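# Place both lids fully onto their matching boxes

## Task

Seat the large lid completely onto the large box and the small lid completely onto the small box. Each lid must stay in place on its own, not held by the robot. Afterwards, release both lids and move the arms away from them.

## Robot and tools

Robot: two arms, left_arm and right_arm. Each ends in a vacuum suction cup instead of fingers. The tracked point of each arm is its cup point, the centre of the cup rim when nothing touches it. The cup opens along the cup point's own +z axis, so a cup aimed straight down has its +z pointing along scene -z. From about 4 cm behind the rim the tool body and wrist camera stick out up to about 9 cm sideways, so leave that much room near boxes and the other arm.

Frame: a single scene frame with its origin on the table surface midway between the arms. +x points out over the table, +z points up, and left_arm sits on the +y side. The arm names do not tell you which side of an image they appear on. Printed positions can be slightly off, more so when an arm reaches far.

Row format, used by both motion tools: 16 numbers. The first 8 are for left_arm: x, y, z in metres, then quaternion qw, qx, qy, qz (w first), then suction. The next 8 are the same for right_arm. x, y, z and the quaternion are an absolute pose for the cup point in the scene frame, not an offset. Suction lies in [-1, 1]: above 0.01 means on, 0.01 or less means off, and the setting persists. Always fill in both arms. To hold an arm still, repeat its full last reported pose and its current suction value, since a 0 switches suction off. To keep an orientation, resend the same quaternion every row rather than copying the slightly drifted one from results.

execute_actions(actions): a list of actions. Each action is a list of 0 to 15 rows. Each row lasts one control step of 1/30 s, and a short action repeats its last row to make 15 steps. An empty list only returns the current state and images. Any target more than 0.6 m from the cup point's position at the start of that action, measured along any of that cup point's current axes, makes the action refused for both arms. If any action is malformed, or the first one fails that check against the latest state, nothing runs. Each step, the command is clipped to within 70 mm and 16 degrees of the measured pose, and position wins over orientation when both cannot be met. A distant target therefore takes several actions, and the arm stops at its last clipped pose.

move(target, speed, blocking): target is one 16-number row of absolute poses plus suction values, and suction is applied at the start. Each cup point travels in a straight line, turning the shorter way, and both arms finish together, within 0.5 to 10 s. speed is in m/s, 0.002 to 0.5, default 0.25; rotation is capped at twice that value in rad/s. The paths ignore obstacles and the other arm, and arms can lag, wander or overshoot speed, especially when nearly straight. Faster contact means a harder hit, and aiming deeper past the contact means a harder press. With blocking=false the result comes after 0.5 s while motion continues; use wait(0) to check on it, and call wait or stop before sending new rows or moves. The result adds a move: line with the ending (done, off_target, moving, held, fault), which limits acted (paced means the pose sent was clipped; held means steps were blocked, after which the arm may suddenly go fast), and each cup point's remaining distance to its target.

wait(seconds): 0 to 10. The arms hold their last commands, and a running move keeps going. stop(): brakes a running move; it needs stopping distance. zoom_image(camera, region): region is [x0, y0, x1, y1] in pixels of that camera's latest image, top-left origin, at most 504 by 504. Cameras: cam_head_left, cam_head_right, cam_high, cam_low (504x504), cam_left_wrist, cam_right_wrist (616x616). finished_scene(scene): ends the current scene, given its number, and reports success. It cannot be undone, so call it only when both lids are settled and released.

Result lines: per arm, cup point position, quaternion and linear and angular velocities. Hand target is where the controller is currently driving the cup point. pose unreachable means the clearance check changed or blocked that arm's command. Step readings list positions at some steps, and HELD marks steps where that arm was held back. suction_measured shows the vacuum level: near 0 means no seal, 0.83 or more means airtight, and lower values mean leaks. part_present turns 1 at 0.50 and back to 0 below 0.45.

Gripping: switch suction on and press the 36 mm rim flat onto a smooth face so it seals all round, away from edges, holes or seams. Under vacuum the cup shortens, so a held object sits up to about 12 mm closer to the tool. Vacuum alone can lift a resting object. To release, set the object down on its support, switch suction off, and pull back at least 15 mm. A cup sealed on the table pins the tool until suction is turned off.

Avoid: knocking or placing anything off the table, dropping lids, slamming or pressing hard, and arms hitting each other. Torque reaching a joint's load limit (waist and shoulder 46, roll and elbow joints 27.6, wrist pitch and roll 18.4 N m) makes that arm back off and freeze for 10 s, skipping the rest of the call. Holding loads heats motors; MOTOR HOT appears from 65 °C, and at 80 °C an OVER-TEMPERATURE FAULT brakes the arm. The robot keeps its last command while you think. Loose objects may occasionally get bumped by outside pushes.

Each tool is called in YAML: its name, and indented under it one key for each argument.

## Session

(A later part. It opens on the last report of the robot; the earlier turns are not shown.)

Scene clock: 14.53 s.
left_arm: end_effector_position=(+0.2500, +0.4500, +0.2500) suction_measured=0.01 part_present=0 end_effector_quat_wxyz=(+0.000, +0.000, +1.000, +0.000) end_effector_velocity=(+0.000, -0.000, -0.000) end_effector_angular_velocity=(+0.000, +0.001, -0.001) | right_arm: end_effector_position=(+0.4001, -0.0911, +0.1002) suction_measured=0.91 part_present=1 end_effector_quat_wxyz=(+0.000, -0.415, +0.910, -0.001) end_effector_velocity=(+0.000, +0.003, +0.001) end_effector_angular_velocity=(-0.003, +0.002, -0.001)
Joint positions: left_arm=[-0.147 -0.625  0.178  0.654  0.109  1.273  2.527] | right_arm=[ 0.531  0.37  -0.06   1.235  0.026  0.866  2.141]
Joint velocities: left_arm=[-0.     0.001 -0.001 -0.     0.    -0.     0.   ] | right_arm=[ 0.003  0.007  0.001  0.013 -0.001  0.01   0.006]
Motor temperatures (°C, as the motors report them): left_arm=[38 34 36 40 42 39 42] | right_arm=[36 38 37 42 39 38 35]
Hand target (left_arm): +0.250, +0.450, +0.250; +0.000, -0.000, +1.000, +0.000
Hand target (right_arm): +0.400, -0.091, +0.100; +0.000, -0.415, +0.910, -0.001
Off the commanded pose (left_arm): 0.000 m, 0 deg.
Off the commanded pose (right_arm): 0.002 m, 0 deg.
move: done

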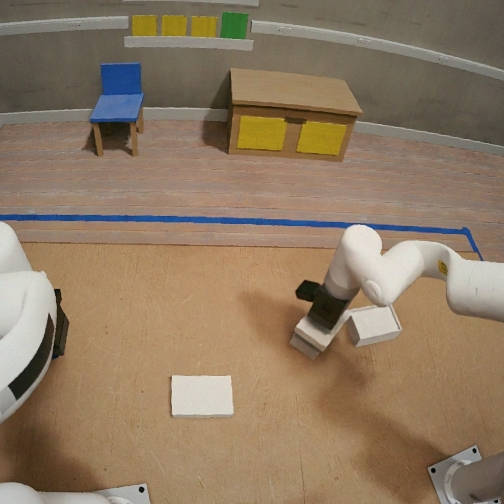

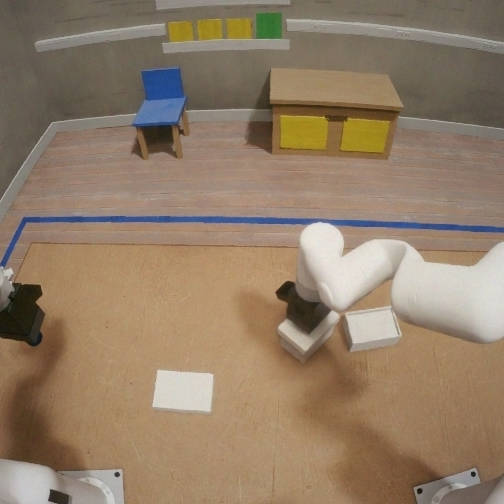

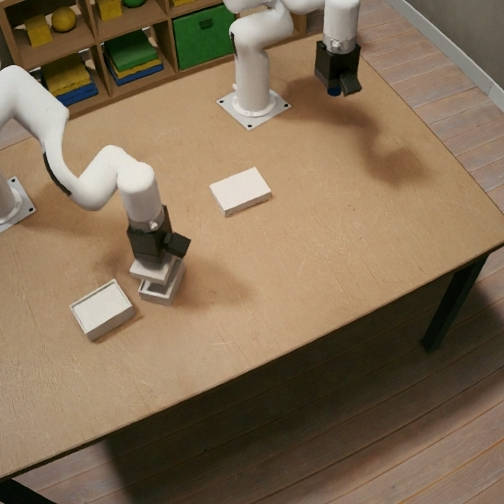

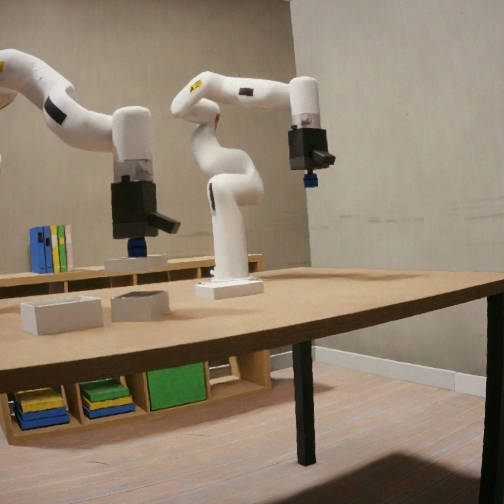

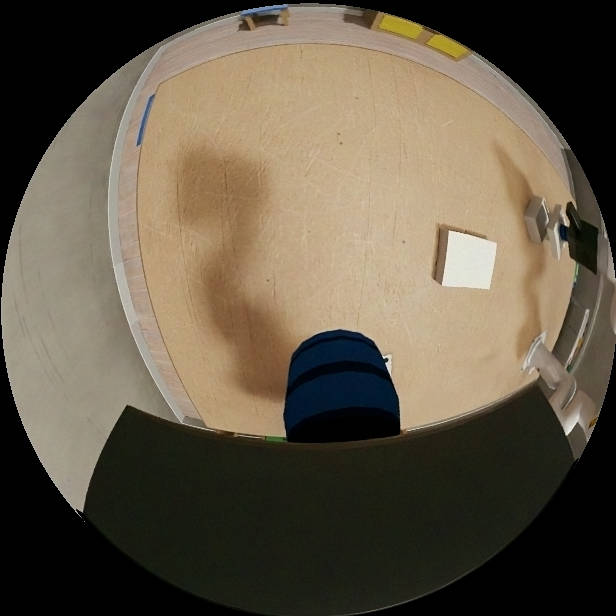

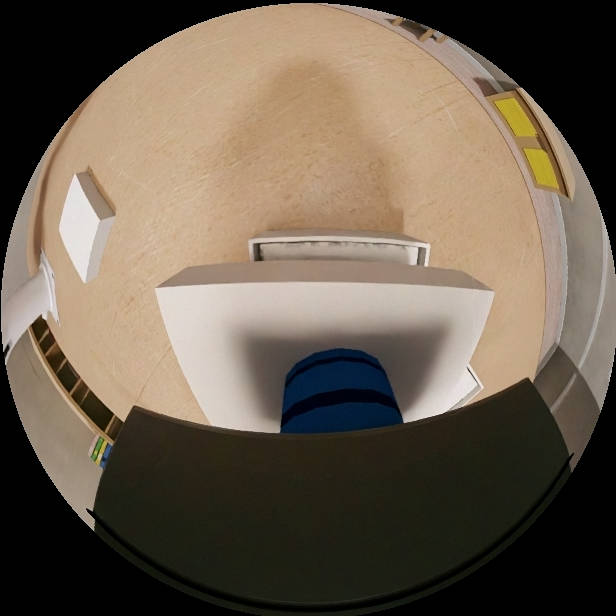

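zoom_image:
  camera: "cam_right_wrist"
  region: [150, 200, 318, 320]

zoom_image:
  camera: "cam_right_wrist"
  region: [340, 200, 508, 320]

zoom_image:
  camera: "cam_low"
  region: [60, 220, 210, 340]

Region (150, 200, 318, 320) of cam_right_wrist's 616x616 image, scaled by 3.000, with more detail than that image has; it fills the top 360 rows of this view, and the rest is white.

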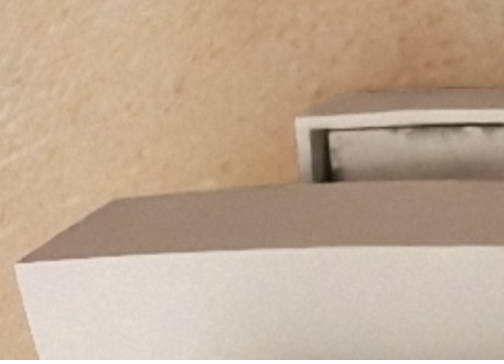

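Region (340, 200, 508, 320) of cam_right_wrist's 616x616 image, scaled by 3.000, with more detail than that image has; it fills the top 360 rows of this view, and the rest is white.

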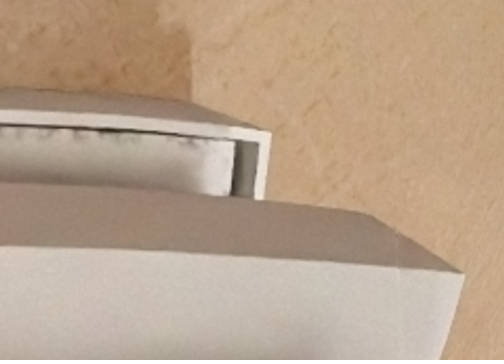

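Region (60, 220, 210, 340) of cam_low's 504x504 image, scaled by 3.360, with more detail than that image has; it fills the top 403 rows of this view, and the rest is white.

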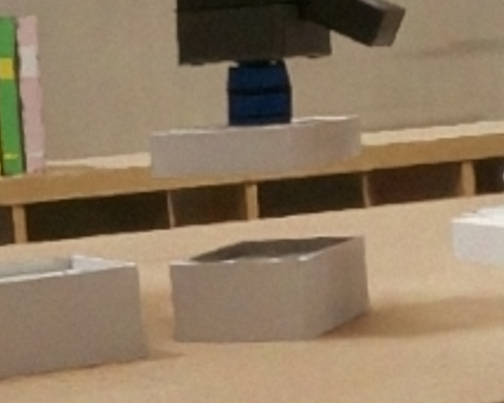

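move:
  target: [0.25,0.45,0.25,0,0,1,0,0, 0.4105,-0.0972,0.064,0,-0.4226,0.9063,0,1]
  speed: 0.1

zoom_image:
  camera: "cam_right_wrist"
  region: [150, 200, 318, 320]

zoom_image:
  camera: "cam_right_wrist"
  region: [340, 200, 508, 320]

zoom_image:
  camera: "cam_low"
  region: [60, 220, 210, 340]

Scene clock: 16.80 s.
left_arm: end_effector_position=(+0.2500, +0.4500, +0.2500) suction_measured=0.01 part_present=0 end_effector_quat_wxyz=(+0.000, -0.000, +1.000, +0.000) end_effector_velocity=(+0.000, +0.000, +0.000) end_effector_angular_velocity=(-0.001, -0.000, +0.001) | right_arm: end_effector_position=(+0.4105, -0.0970, +0.0645) suction_measured=0.91 part_present=1 end_effector_quat_wxyz=(+0.000, -0.423, +0.906, -0.000) end_effector_velocity=(+0.000, -0.000, -0.003) end_effector_angular_velocity=(+0.001, +0.001, +0.001)
Joint positions: left_arm=[-0.147 -0.625  0.178  0.654  0.109  1.273  2.527] | right_arm=[ 0.51   0.444 -0.059  1.231  0.036  0.787  2.096]
Joint velocities: left_arm=[ 0.     0.     0.001  0.     0.    -0.     0.   ] | right_arm=[-0.001  0.005  0.001 -0.     0.002 -0.005 -0.003]
Motor temperatures (°C, as the motors report them): left_arm=[38 34 36 40 42 39 42] | right_arm=[36 38 37 42 39 38 35]
Hand target (left_arm): +0.250, +0.450, +0.250; -0.000, -0.000, +1.000, +0.000
Hand target (right_arm): +0.411, -0.097, +0.064; +0.000, -0.423, +0.906, -0.000
Off the commanded pose (left_arm): 0.000 m, 0 deg.
Off the commanded pose (right_arm): 0.001 m, 0 deg.
move: done

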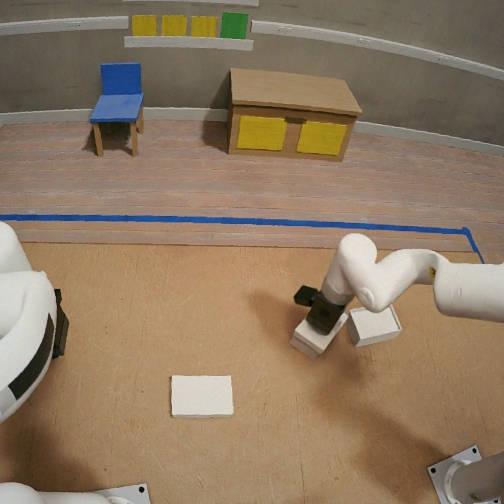

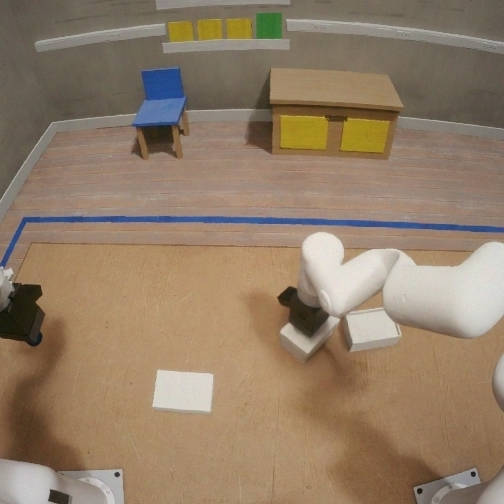

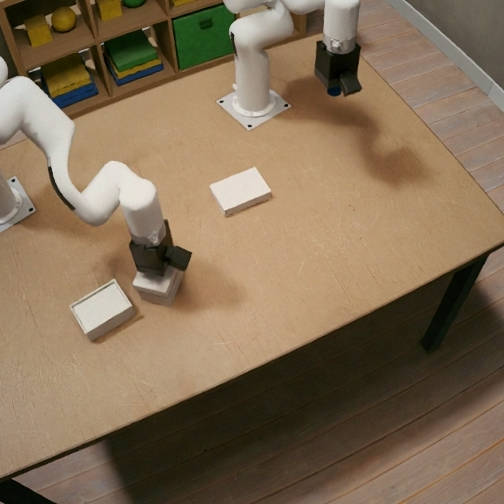

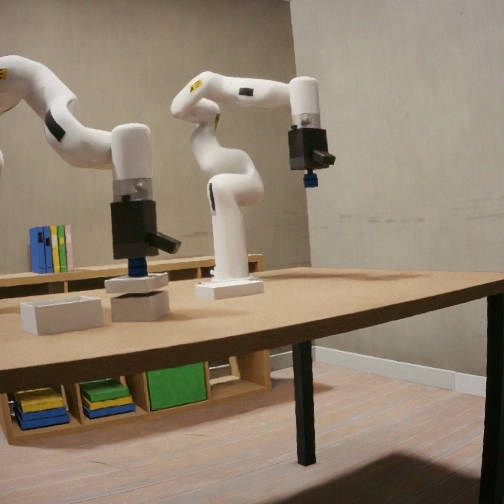

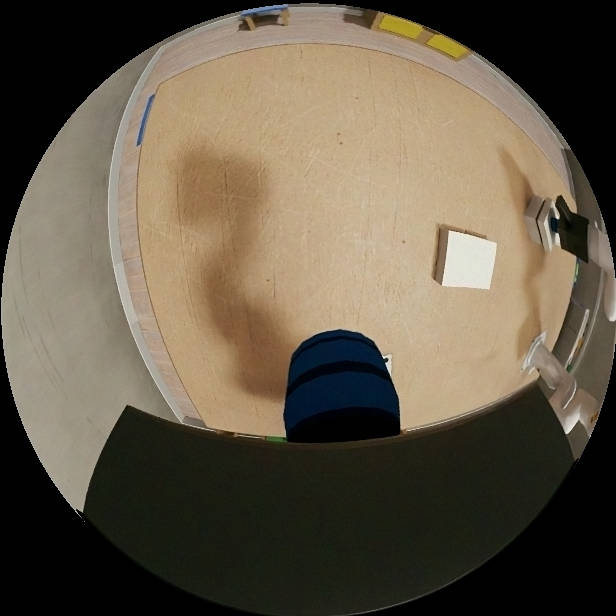

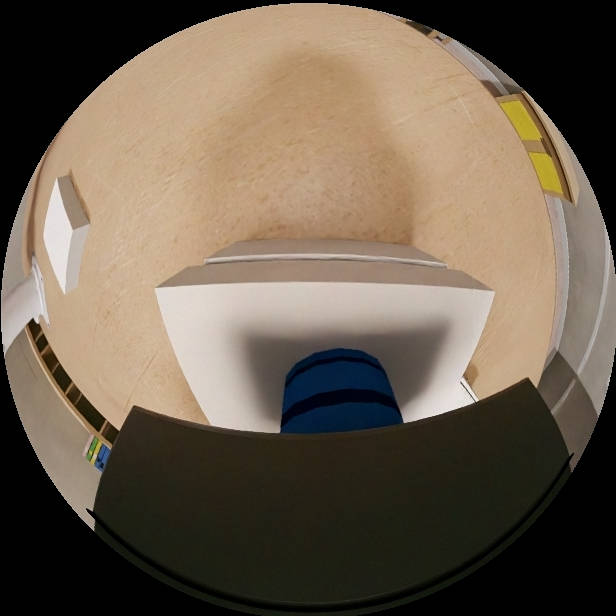

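Region (150, 200, 318, 320) of cam_right_wrist's 616x616 image, scaled by 3.000, with more detail than that image has; it fills the top 360 rows of this view, and the rest is white.

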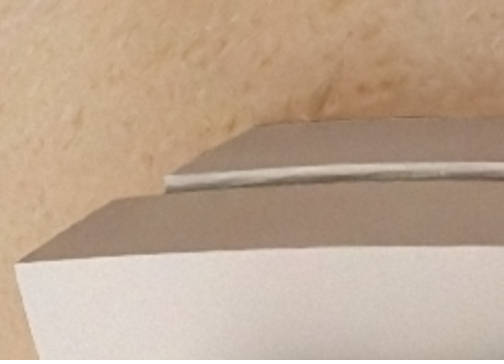

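Region (340, 200, 508, 320) of cam_right_wrist's 616x616 image, scaled by 3.000, with more detail than that image has; it fills the top 360 rows of this view, and the rest is white.

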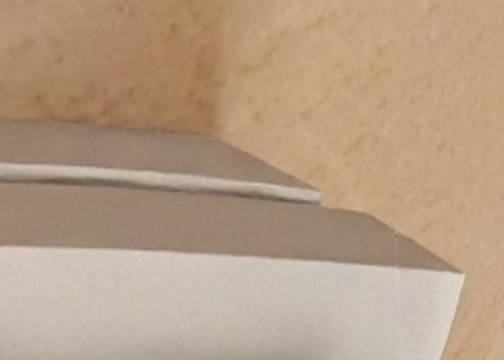

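Region (60, 220, 210, 340) of cam_low's 504x504 image, scaled by 3.360, with more detail than that image has; it fills the top 403 rows of this view, and the rest is white.

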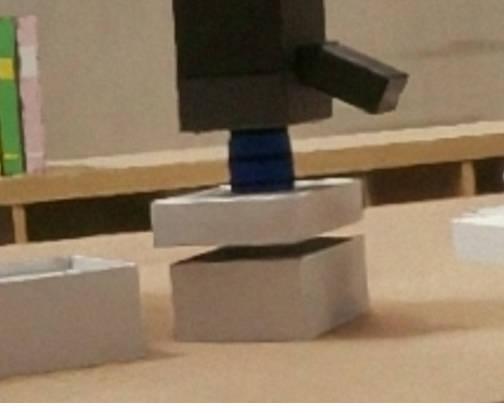

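move:
  target: [0.25,0.45,0.25,0,0,1,0,0, 0.4131,-0.0941,0.060,0,-0.4226,0.9063,0,1]
  speed: 0.05

zoom_image:
  camera: "cam_low"
  region: [90, 260, 190, 330]

zoom_image:
  camera: "cam_head_left"
  region: [270, 290, 370, 370]

zoom_image:
  camera: "cam_right_wrist"
  region: [150, 200, 500, 320]

Scene clock: 18.43 s.
left_arm: end_effector_position=(+0.2500, +0.4500, +0.2500) suction_measured=0.01 part_present=0 end_effector_quat_wxyz=(-0.000, +0.000, +1.000, -0.000) end_effector_velocity=(-0.000, -0.000, -0.000) end_effector_angular_velocity=(+0.000, +0.001, -0.001) | right_arm: end_effector_position=(+0.4130, -0.0942, +0.0601) suction_measured=0.91 part_present=1 end_effector_quat_wxyz=(-0.000, -0.423, +0.906, -0.000) end_effector_velocity=(+0.001, +0.000, -0.001) end_effector_angular_velocity=(-0.002, +0.000, +0.002)
Joint positions: left_arm=[-0.147 -0.625  0.178  0.654  0.109  1.273  2.527] | right_arm=[ 0.511  0.463 -0.058  1.246  0.037  0.785  2.097]
Joint velocities: left_arm=[-0.     0.001 -0.001 -0.    -0.     0.    -0.   ] | right_arm=[-0.     0.005  0.     0.004 -0.001  0.    -0.   ]
Motor temperatures (°C, as the motors report them): left_arm=[38 34 36 41 42 39 42] | right_arm=[36 38 37 42 39 38 35]
Hand target (left_arm): +0.250, +0.450, +0.250; -0.000, -0.000, +1.000, -0.000
Hand target (right_arm): +0.413, -0.094, +0.060; +0.000, -0.423, +0.906, -0.000
Off the commanded pose (left_arm): 0.000 m, 0 deg.
Off the commanded pose (right_arm): 0.000 m, 0 deg.
move: done

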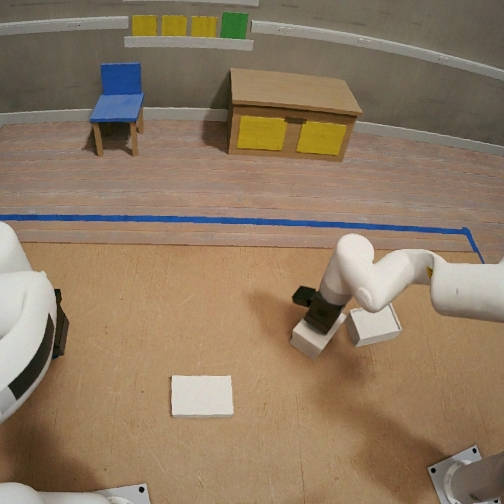

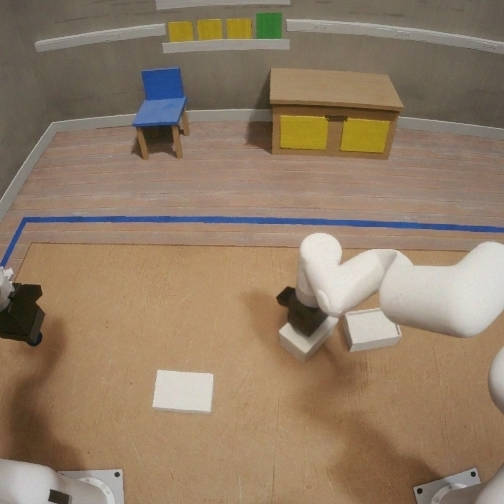

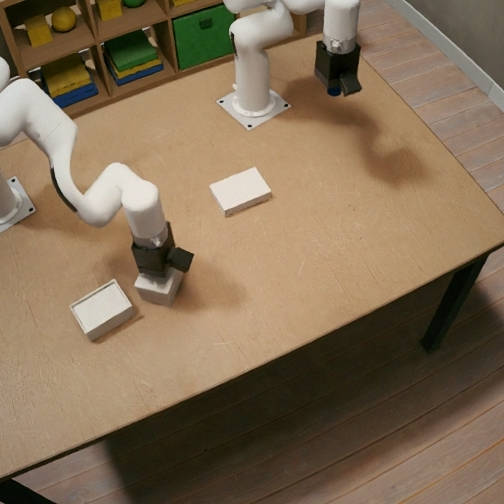

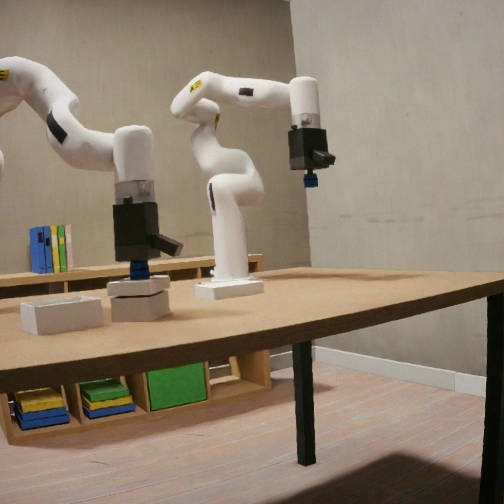

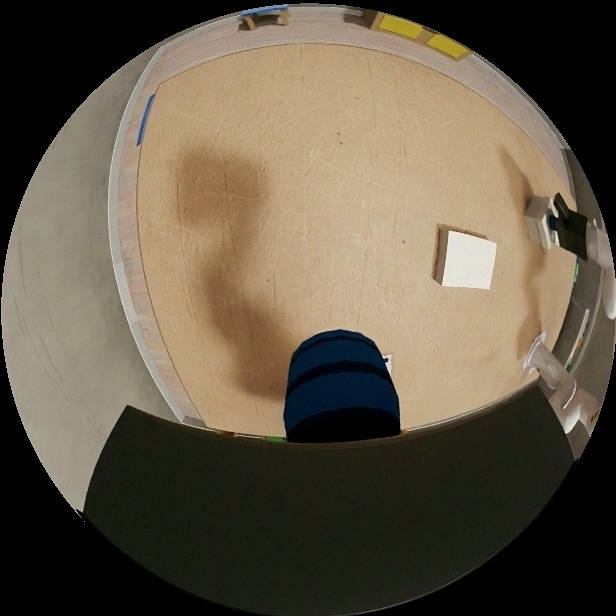

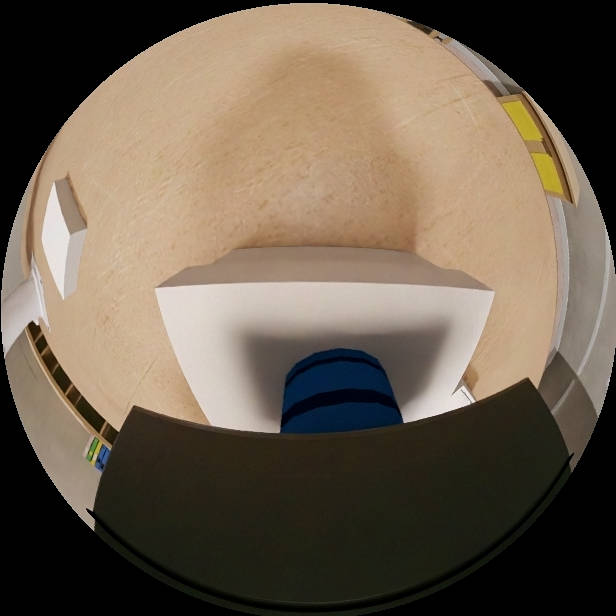

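Region (90, 260, 190, 330) of cam_low's 504x504 image, scaled by 5.040, with more detail than that image has; it fills the top 353 rows of this view, and the rest is white.

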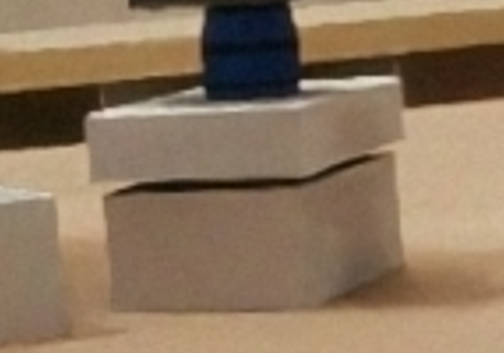

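Region (270, 290, 370, 370) of cam_head_left's 504x504 image, scaled by 5.040, with more detail than that image has; it fills the top 403 rows of this view, and the rest is white.

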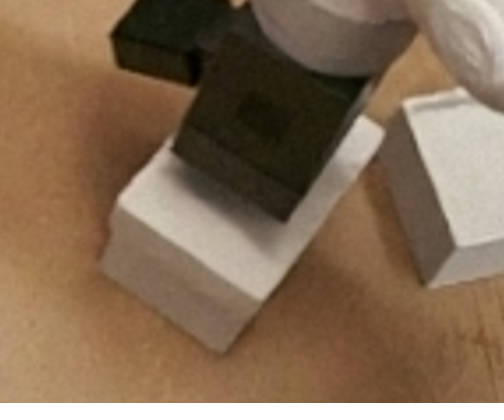

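Region (150, 200, 500, 320) of cam_right_wrist's 616x616 image, scaled by 1.440, with more detail than that image has; it fills the top 173 rows of this view, and the rest is white.

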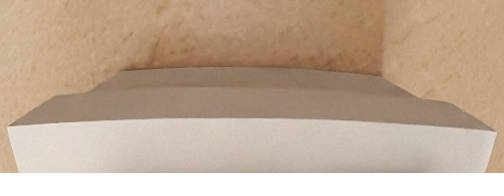

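move:
  target: [0.25,0.45,0.25,0,0,1,0,0, 0.4133,-0.0939,0.049,0,-0.4226,0.9063,0,1]
  speed: 0.02

zoom_image:
  camera: "cam_low"
  region: [90, 260, 190, 330]

Scene clock: 19.60 s.
left_arm: end_effector_position=(+0.2500, +0.4500, +0.2500) suction_measured=0.01 part_present=0 end_effector_quat_wxyz=(+0.000, -0.000, +1.000, -0.000) end_effector_velocity=(-0.000, +0.000, -0.000) end_effector_angular_velocity=(-0.000, +0.001, +0.000) | right_arm: end_effector_position=(+0.4133, -0.0939, +0.0491) suction_measured=0.91 part_present=1 end_effector_quat_wxyz=(+0.000, -0.423, +0.906, -0.000) end_effector_velocity=(+0.002, +0.001, +0.002) end_effector_angular_velocity=(+0.004, -0.005, +0.000)
Joint positions: left_arm=[-0.147 -0.625  0.178  0.654  0.109  1.273  2.527] | right_arm=[ 0.51   0.484 -0.057  1.243  0.039  0.76   2.096]
Joint velocities: left_arm=[ 0.    -0.     0.    -0.001  0.     0.     0.   ] | right_arm=[-0.    -0.001  0.     0.002 -0.    -0.003 -0.   ]
Motor temperatures (°C, as the motors report them): left_arm=[38 34 36 41 42 39 42] | right_arm=[36 38 37 42 39 38 35]
Hand target (left_arm): +0.250, +0.450, +0.250; +0.000, -0.000, +1.000, +0.000
Hand target (right_arm): +0.413, -0.094, +0.049; +0.000, -0.423, +0.906, -0.000
Off the commanded pose (left_arm): 0.000 m, 0 deg.
Off the commanded pose (right_arm): 0.000 m, 0 deg.
move: done

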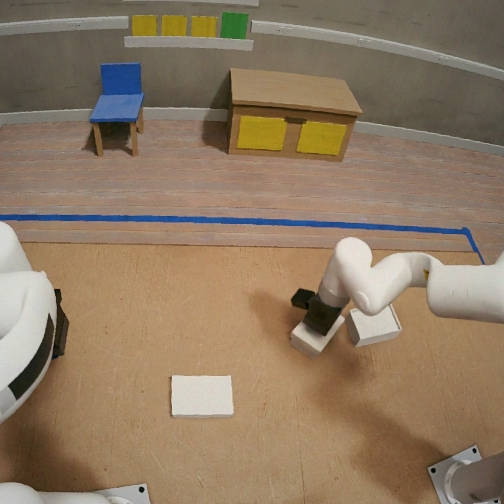

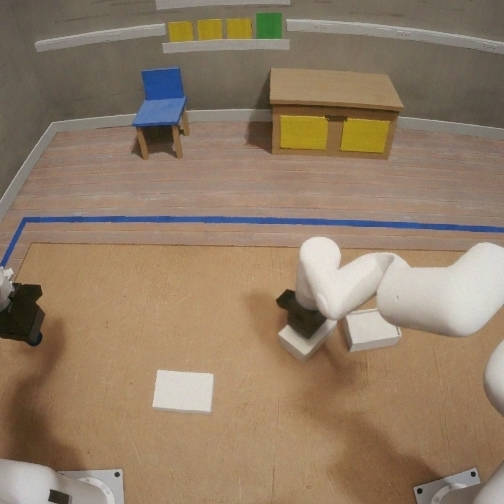

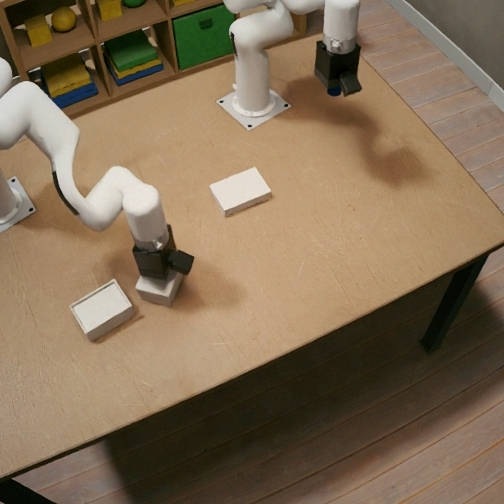

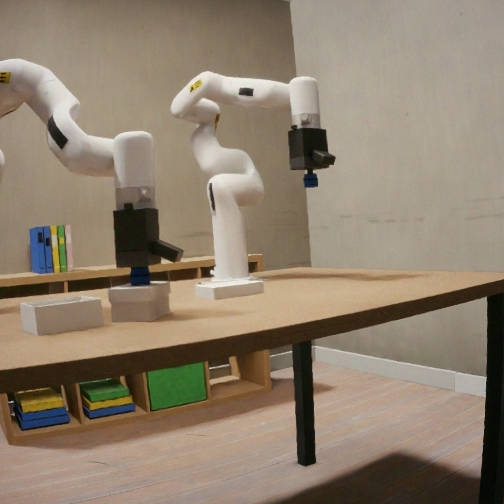

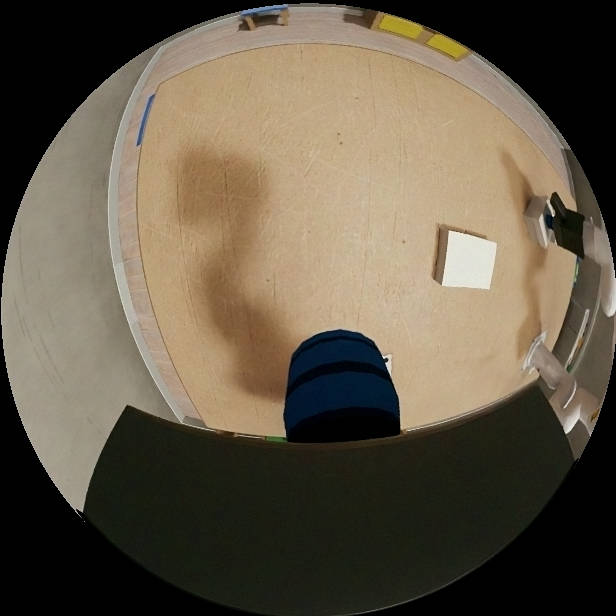

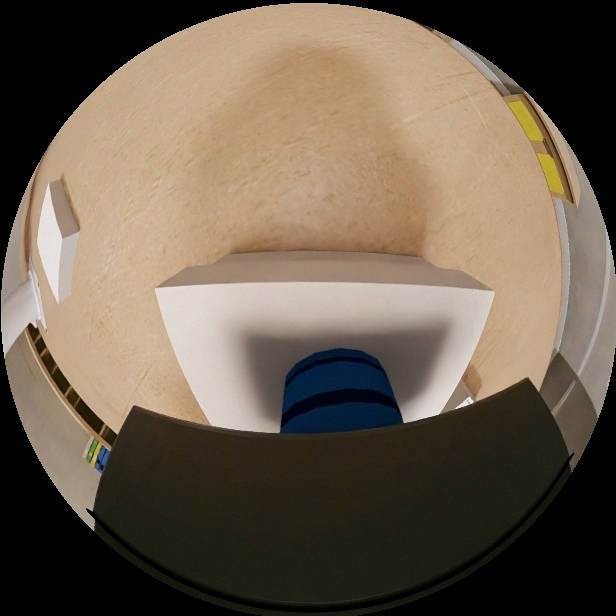

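Region (90, 260, 190, 330) of cam_low's 504x504 image, scaled by 5.040, with more detail than that image has; it fills the top 353 rows of this view, and the rest is white.

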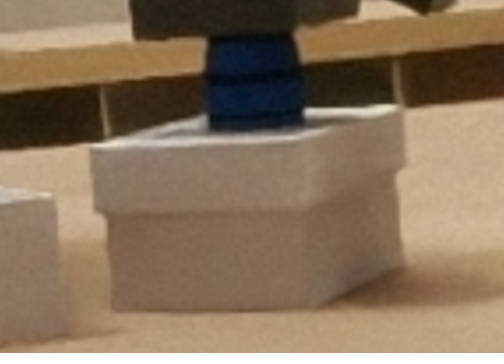

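move:
  target: [0.25,0.45,0.25,0,0,1,0,0, 0.4133,-0.0939,0.035,0,-0.4226,0.9063,0,1]
  speed: 0.03

execute_actions:
  actions:
    - [[0.25,0.45,0.25,0,0,1,0,0, 0.4133,-0.0939,0.035,0,-0.4226,0.9063,0,0]]

zoom_image:
  camera: "cam_low"
  region: [90, 260, 190, 330]

Scene clock: 20.73 s.
left_arm: end_effector_position=(+0.2500, +0.4500, +0.2500) suction_measured=0.01 part_present=0 end_effector_quat_wxyz=(-0.000, -0.000, +1.000, +0.000) end_effector_velocity=(-0.000, -0.000, -0.000) end_effector_angular_velocity=(+0.000, -0.000, -0.001) | right_arm: end_effector_position=(+0.4134, -0.0939, +0.0352) suction_measured=0.91 part_present=1 end_effector_quat_wxyz=(+0.000, -0.423, +0.906, -0.000) end_effector_velocity=(+0.001, +0.001, +0.000) end_effector_angular_velocity=(+0.002, -0.002, -0.001)
Joint positions: left_arm=[-0.147 -0.625  0.178  0.654  0.109  1.273  2.527] | right_arm=[ 0.509  0.511 -0.056  1.239  0.041  0.729  2.094]
Joint velocities: left_arm=[-0.    -0.001 -0.    -0.001  0.    -0.     0.   ] | right_arm=[-0.     0.001  0.     0.001  0.    -0.002  0.001]
Motor temperatures (°C, as the motors report them): left_arm=[38 34 36 41 42 39 42] | right_arm=[36 38 37 42 39 38 35]
Hand target (left_arm): +0.250, +0.450, +0.250; -0.000, +0.000, +1.000, -0.000
Hand target (right_arm): +0.413, -0.094, +0.035; +0.000, -0.423, +0.906, -0.000
Off the commanded pose (left_arm): 0.000 m, 0 deg.
Off the commanded pose (right_arm): 0.000 m, 0 deg.
move: done

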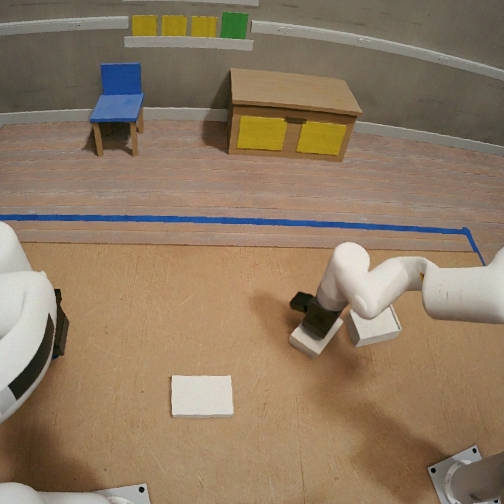

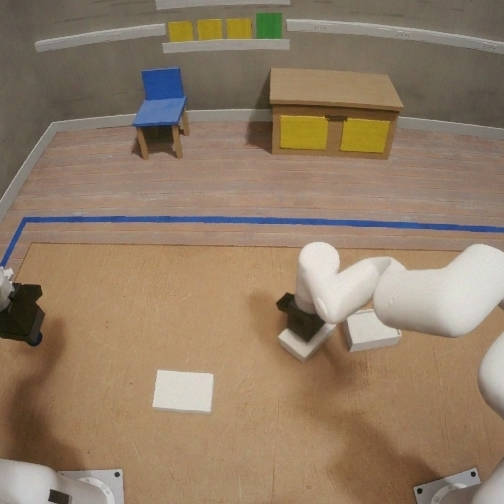

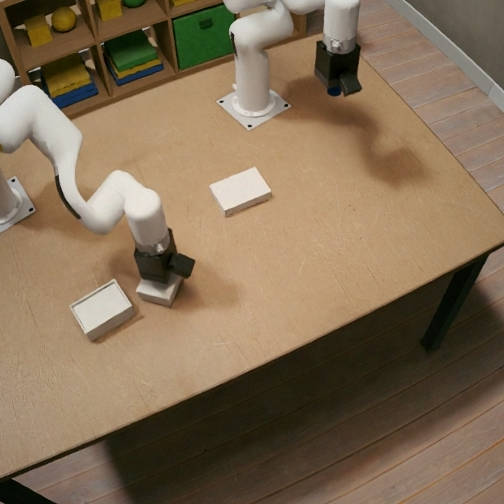

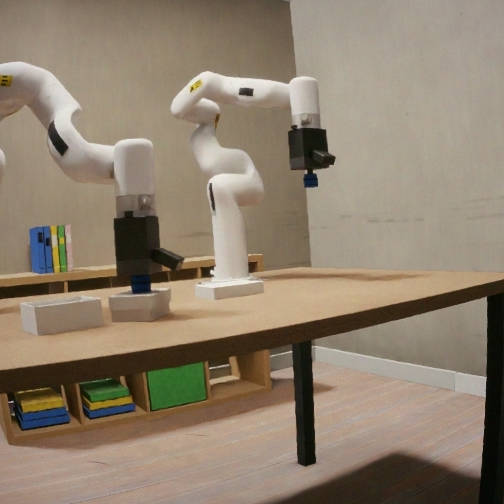

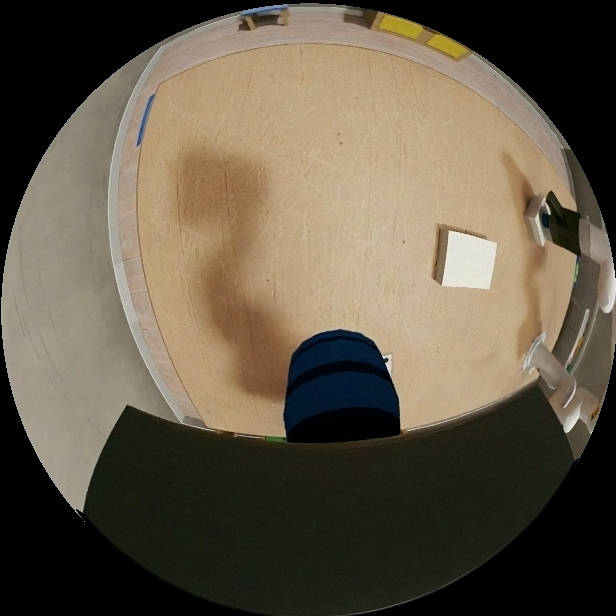

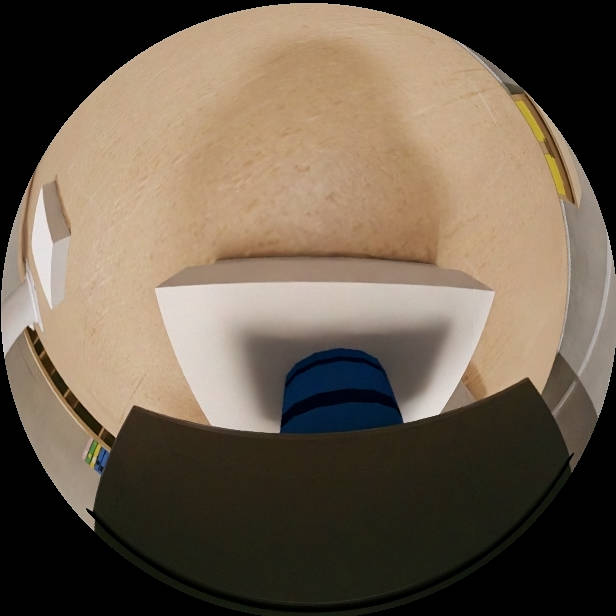

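Scene clock: 21.23 s.
left_arm: end_effector_position=(+0.2500, +0.4500, +0.2500) suction_measured=0.01 part_present=0 end_effector_quat_wxyz=(+0.000, +0.000, +1.000, +0.000) end_effector_velocity=(-0.000, +0.000, -0.000) end_effector_angular_velocity=(-0.000, +0.001, +0.000) | right_arm: end_effector_position=(+0.4141, -0.0934, +0.0361) suction_measured=0.00 part_present=0 end_effector_quat_wxyz=(+0.001, -0.423, +0.906, +0.000) end_effector_velocity=(-0.002, -0.002, -0.003) end_effector_angular_velocity=(-0.005, +0.005, +0.001)
Joint positions: left_arm=[-0.147 -0.625  0.178  0.654  0.109  1.273  2.527] | right_arm=[ 0.509  0.51  -0.056  1.24   0.041  0.728  2.094]
Joint velocities: left_arm=[ 0.  0.  0. -0. -0.  0. -0.] | right_arm=[ 0.     0.003 -0.    -0.004 -0.001 -0.     0.   ]
Motor temperatures (°C, as the motors report them): left_arm=[38 34 36 41 42 39 42] | right_arm=[36 38 37 42 39 38 35]
Hand target (left_arm): +0.250, +0.450, +0.250; +0.000, -0.000, +1.000, +0.000
Hand target (right_arm): +0.413, -0.094, +0.035; +0.000, -0.423, +0.906, -0.000
Off the commanded pose (left_arm): 0.000 m, 0 deg.
Off the commanded pose (right_arm): 0.001 m, 0 deg.
Step readings (end_effector_position):
0: left_arm (+0.2500, +0.4500, +0.2500) | right_arm (+0.4134, -0.0939, +0.0352)
1: left_arm (+0.2500, +0.4500, +0.2500) | right_arm (+0.4134, -0.0939, +0.0352)
2: left_arm (+0.2500, +0.4500, +0.2500) | right_arm (+0.4134, -0.0939, +0.0352)
4: left_arm (+0.2500, +0.4500, +0.2500) | right_arm (+0.4150, -0.0926, +0.0376)
8: left_arm (+0.2500, +0.4500, +0.2500) | right_arm (+0.4146, -0.0930, +0.0372)
15: end_effector_position above

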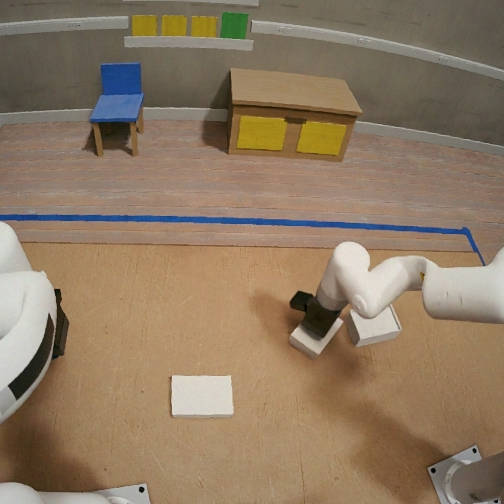

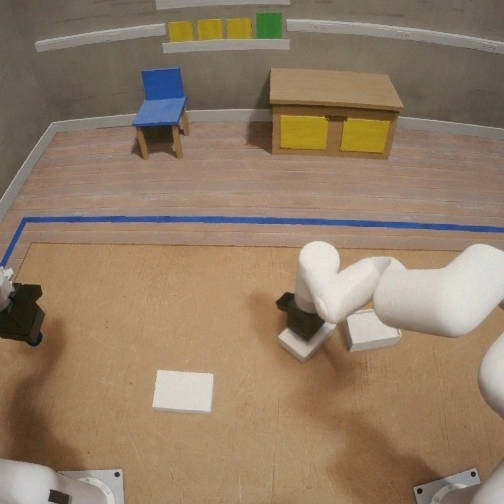

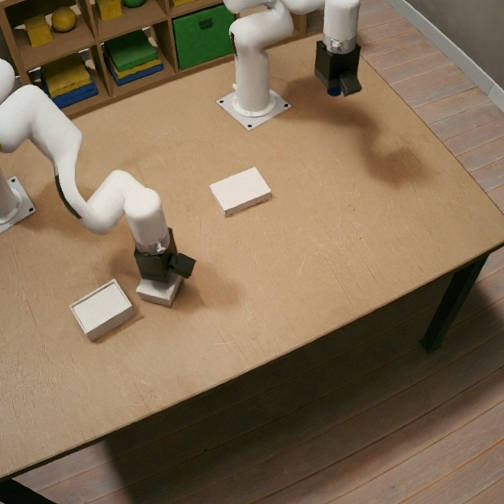

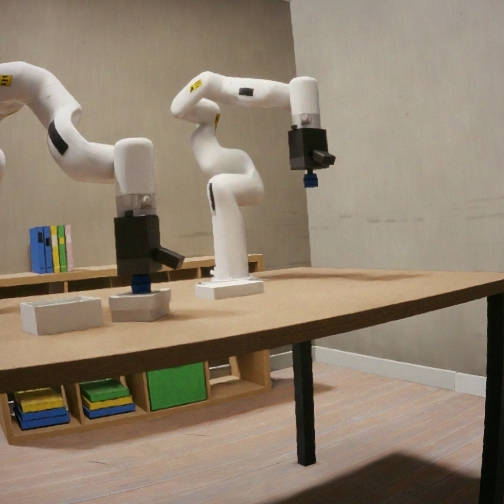

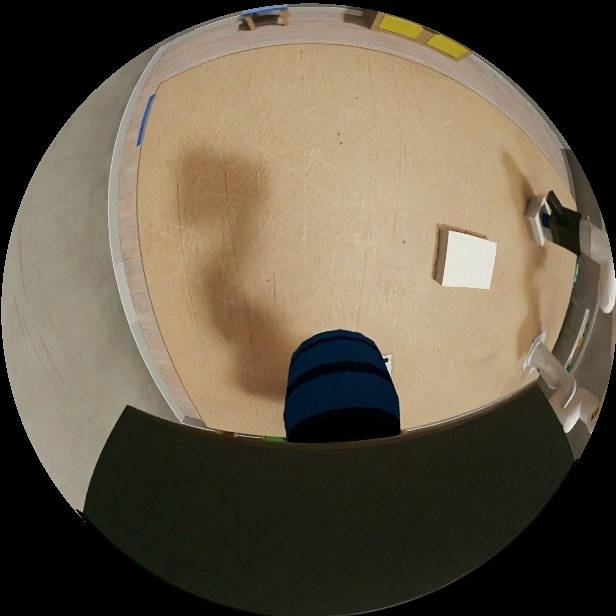

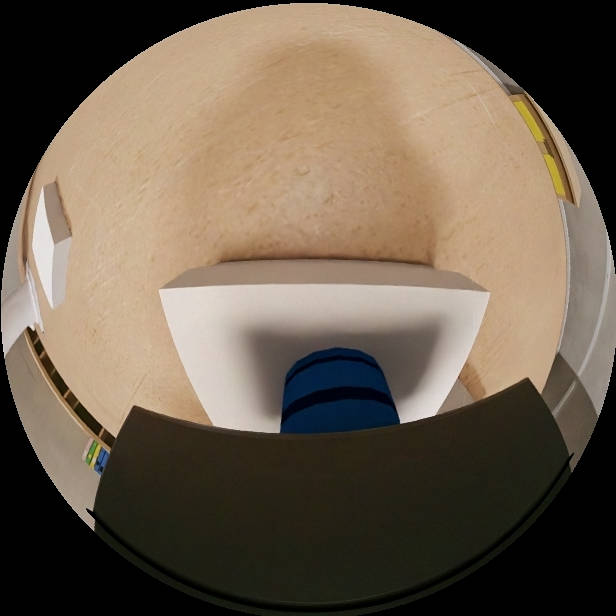

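Region (90, 260, 190, 330) of cam_low's 504x504 image, scaled by 5.040, with more detail than that image has; it fills the top 353 rows of this view, and the rest is white.

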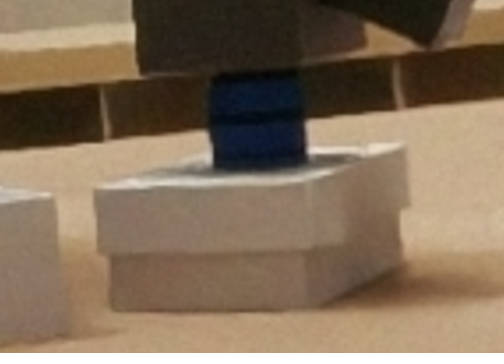

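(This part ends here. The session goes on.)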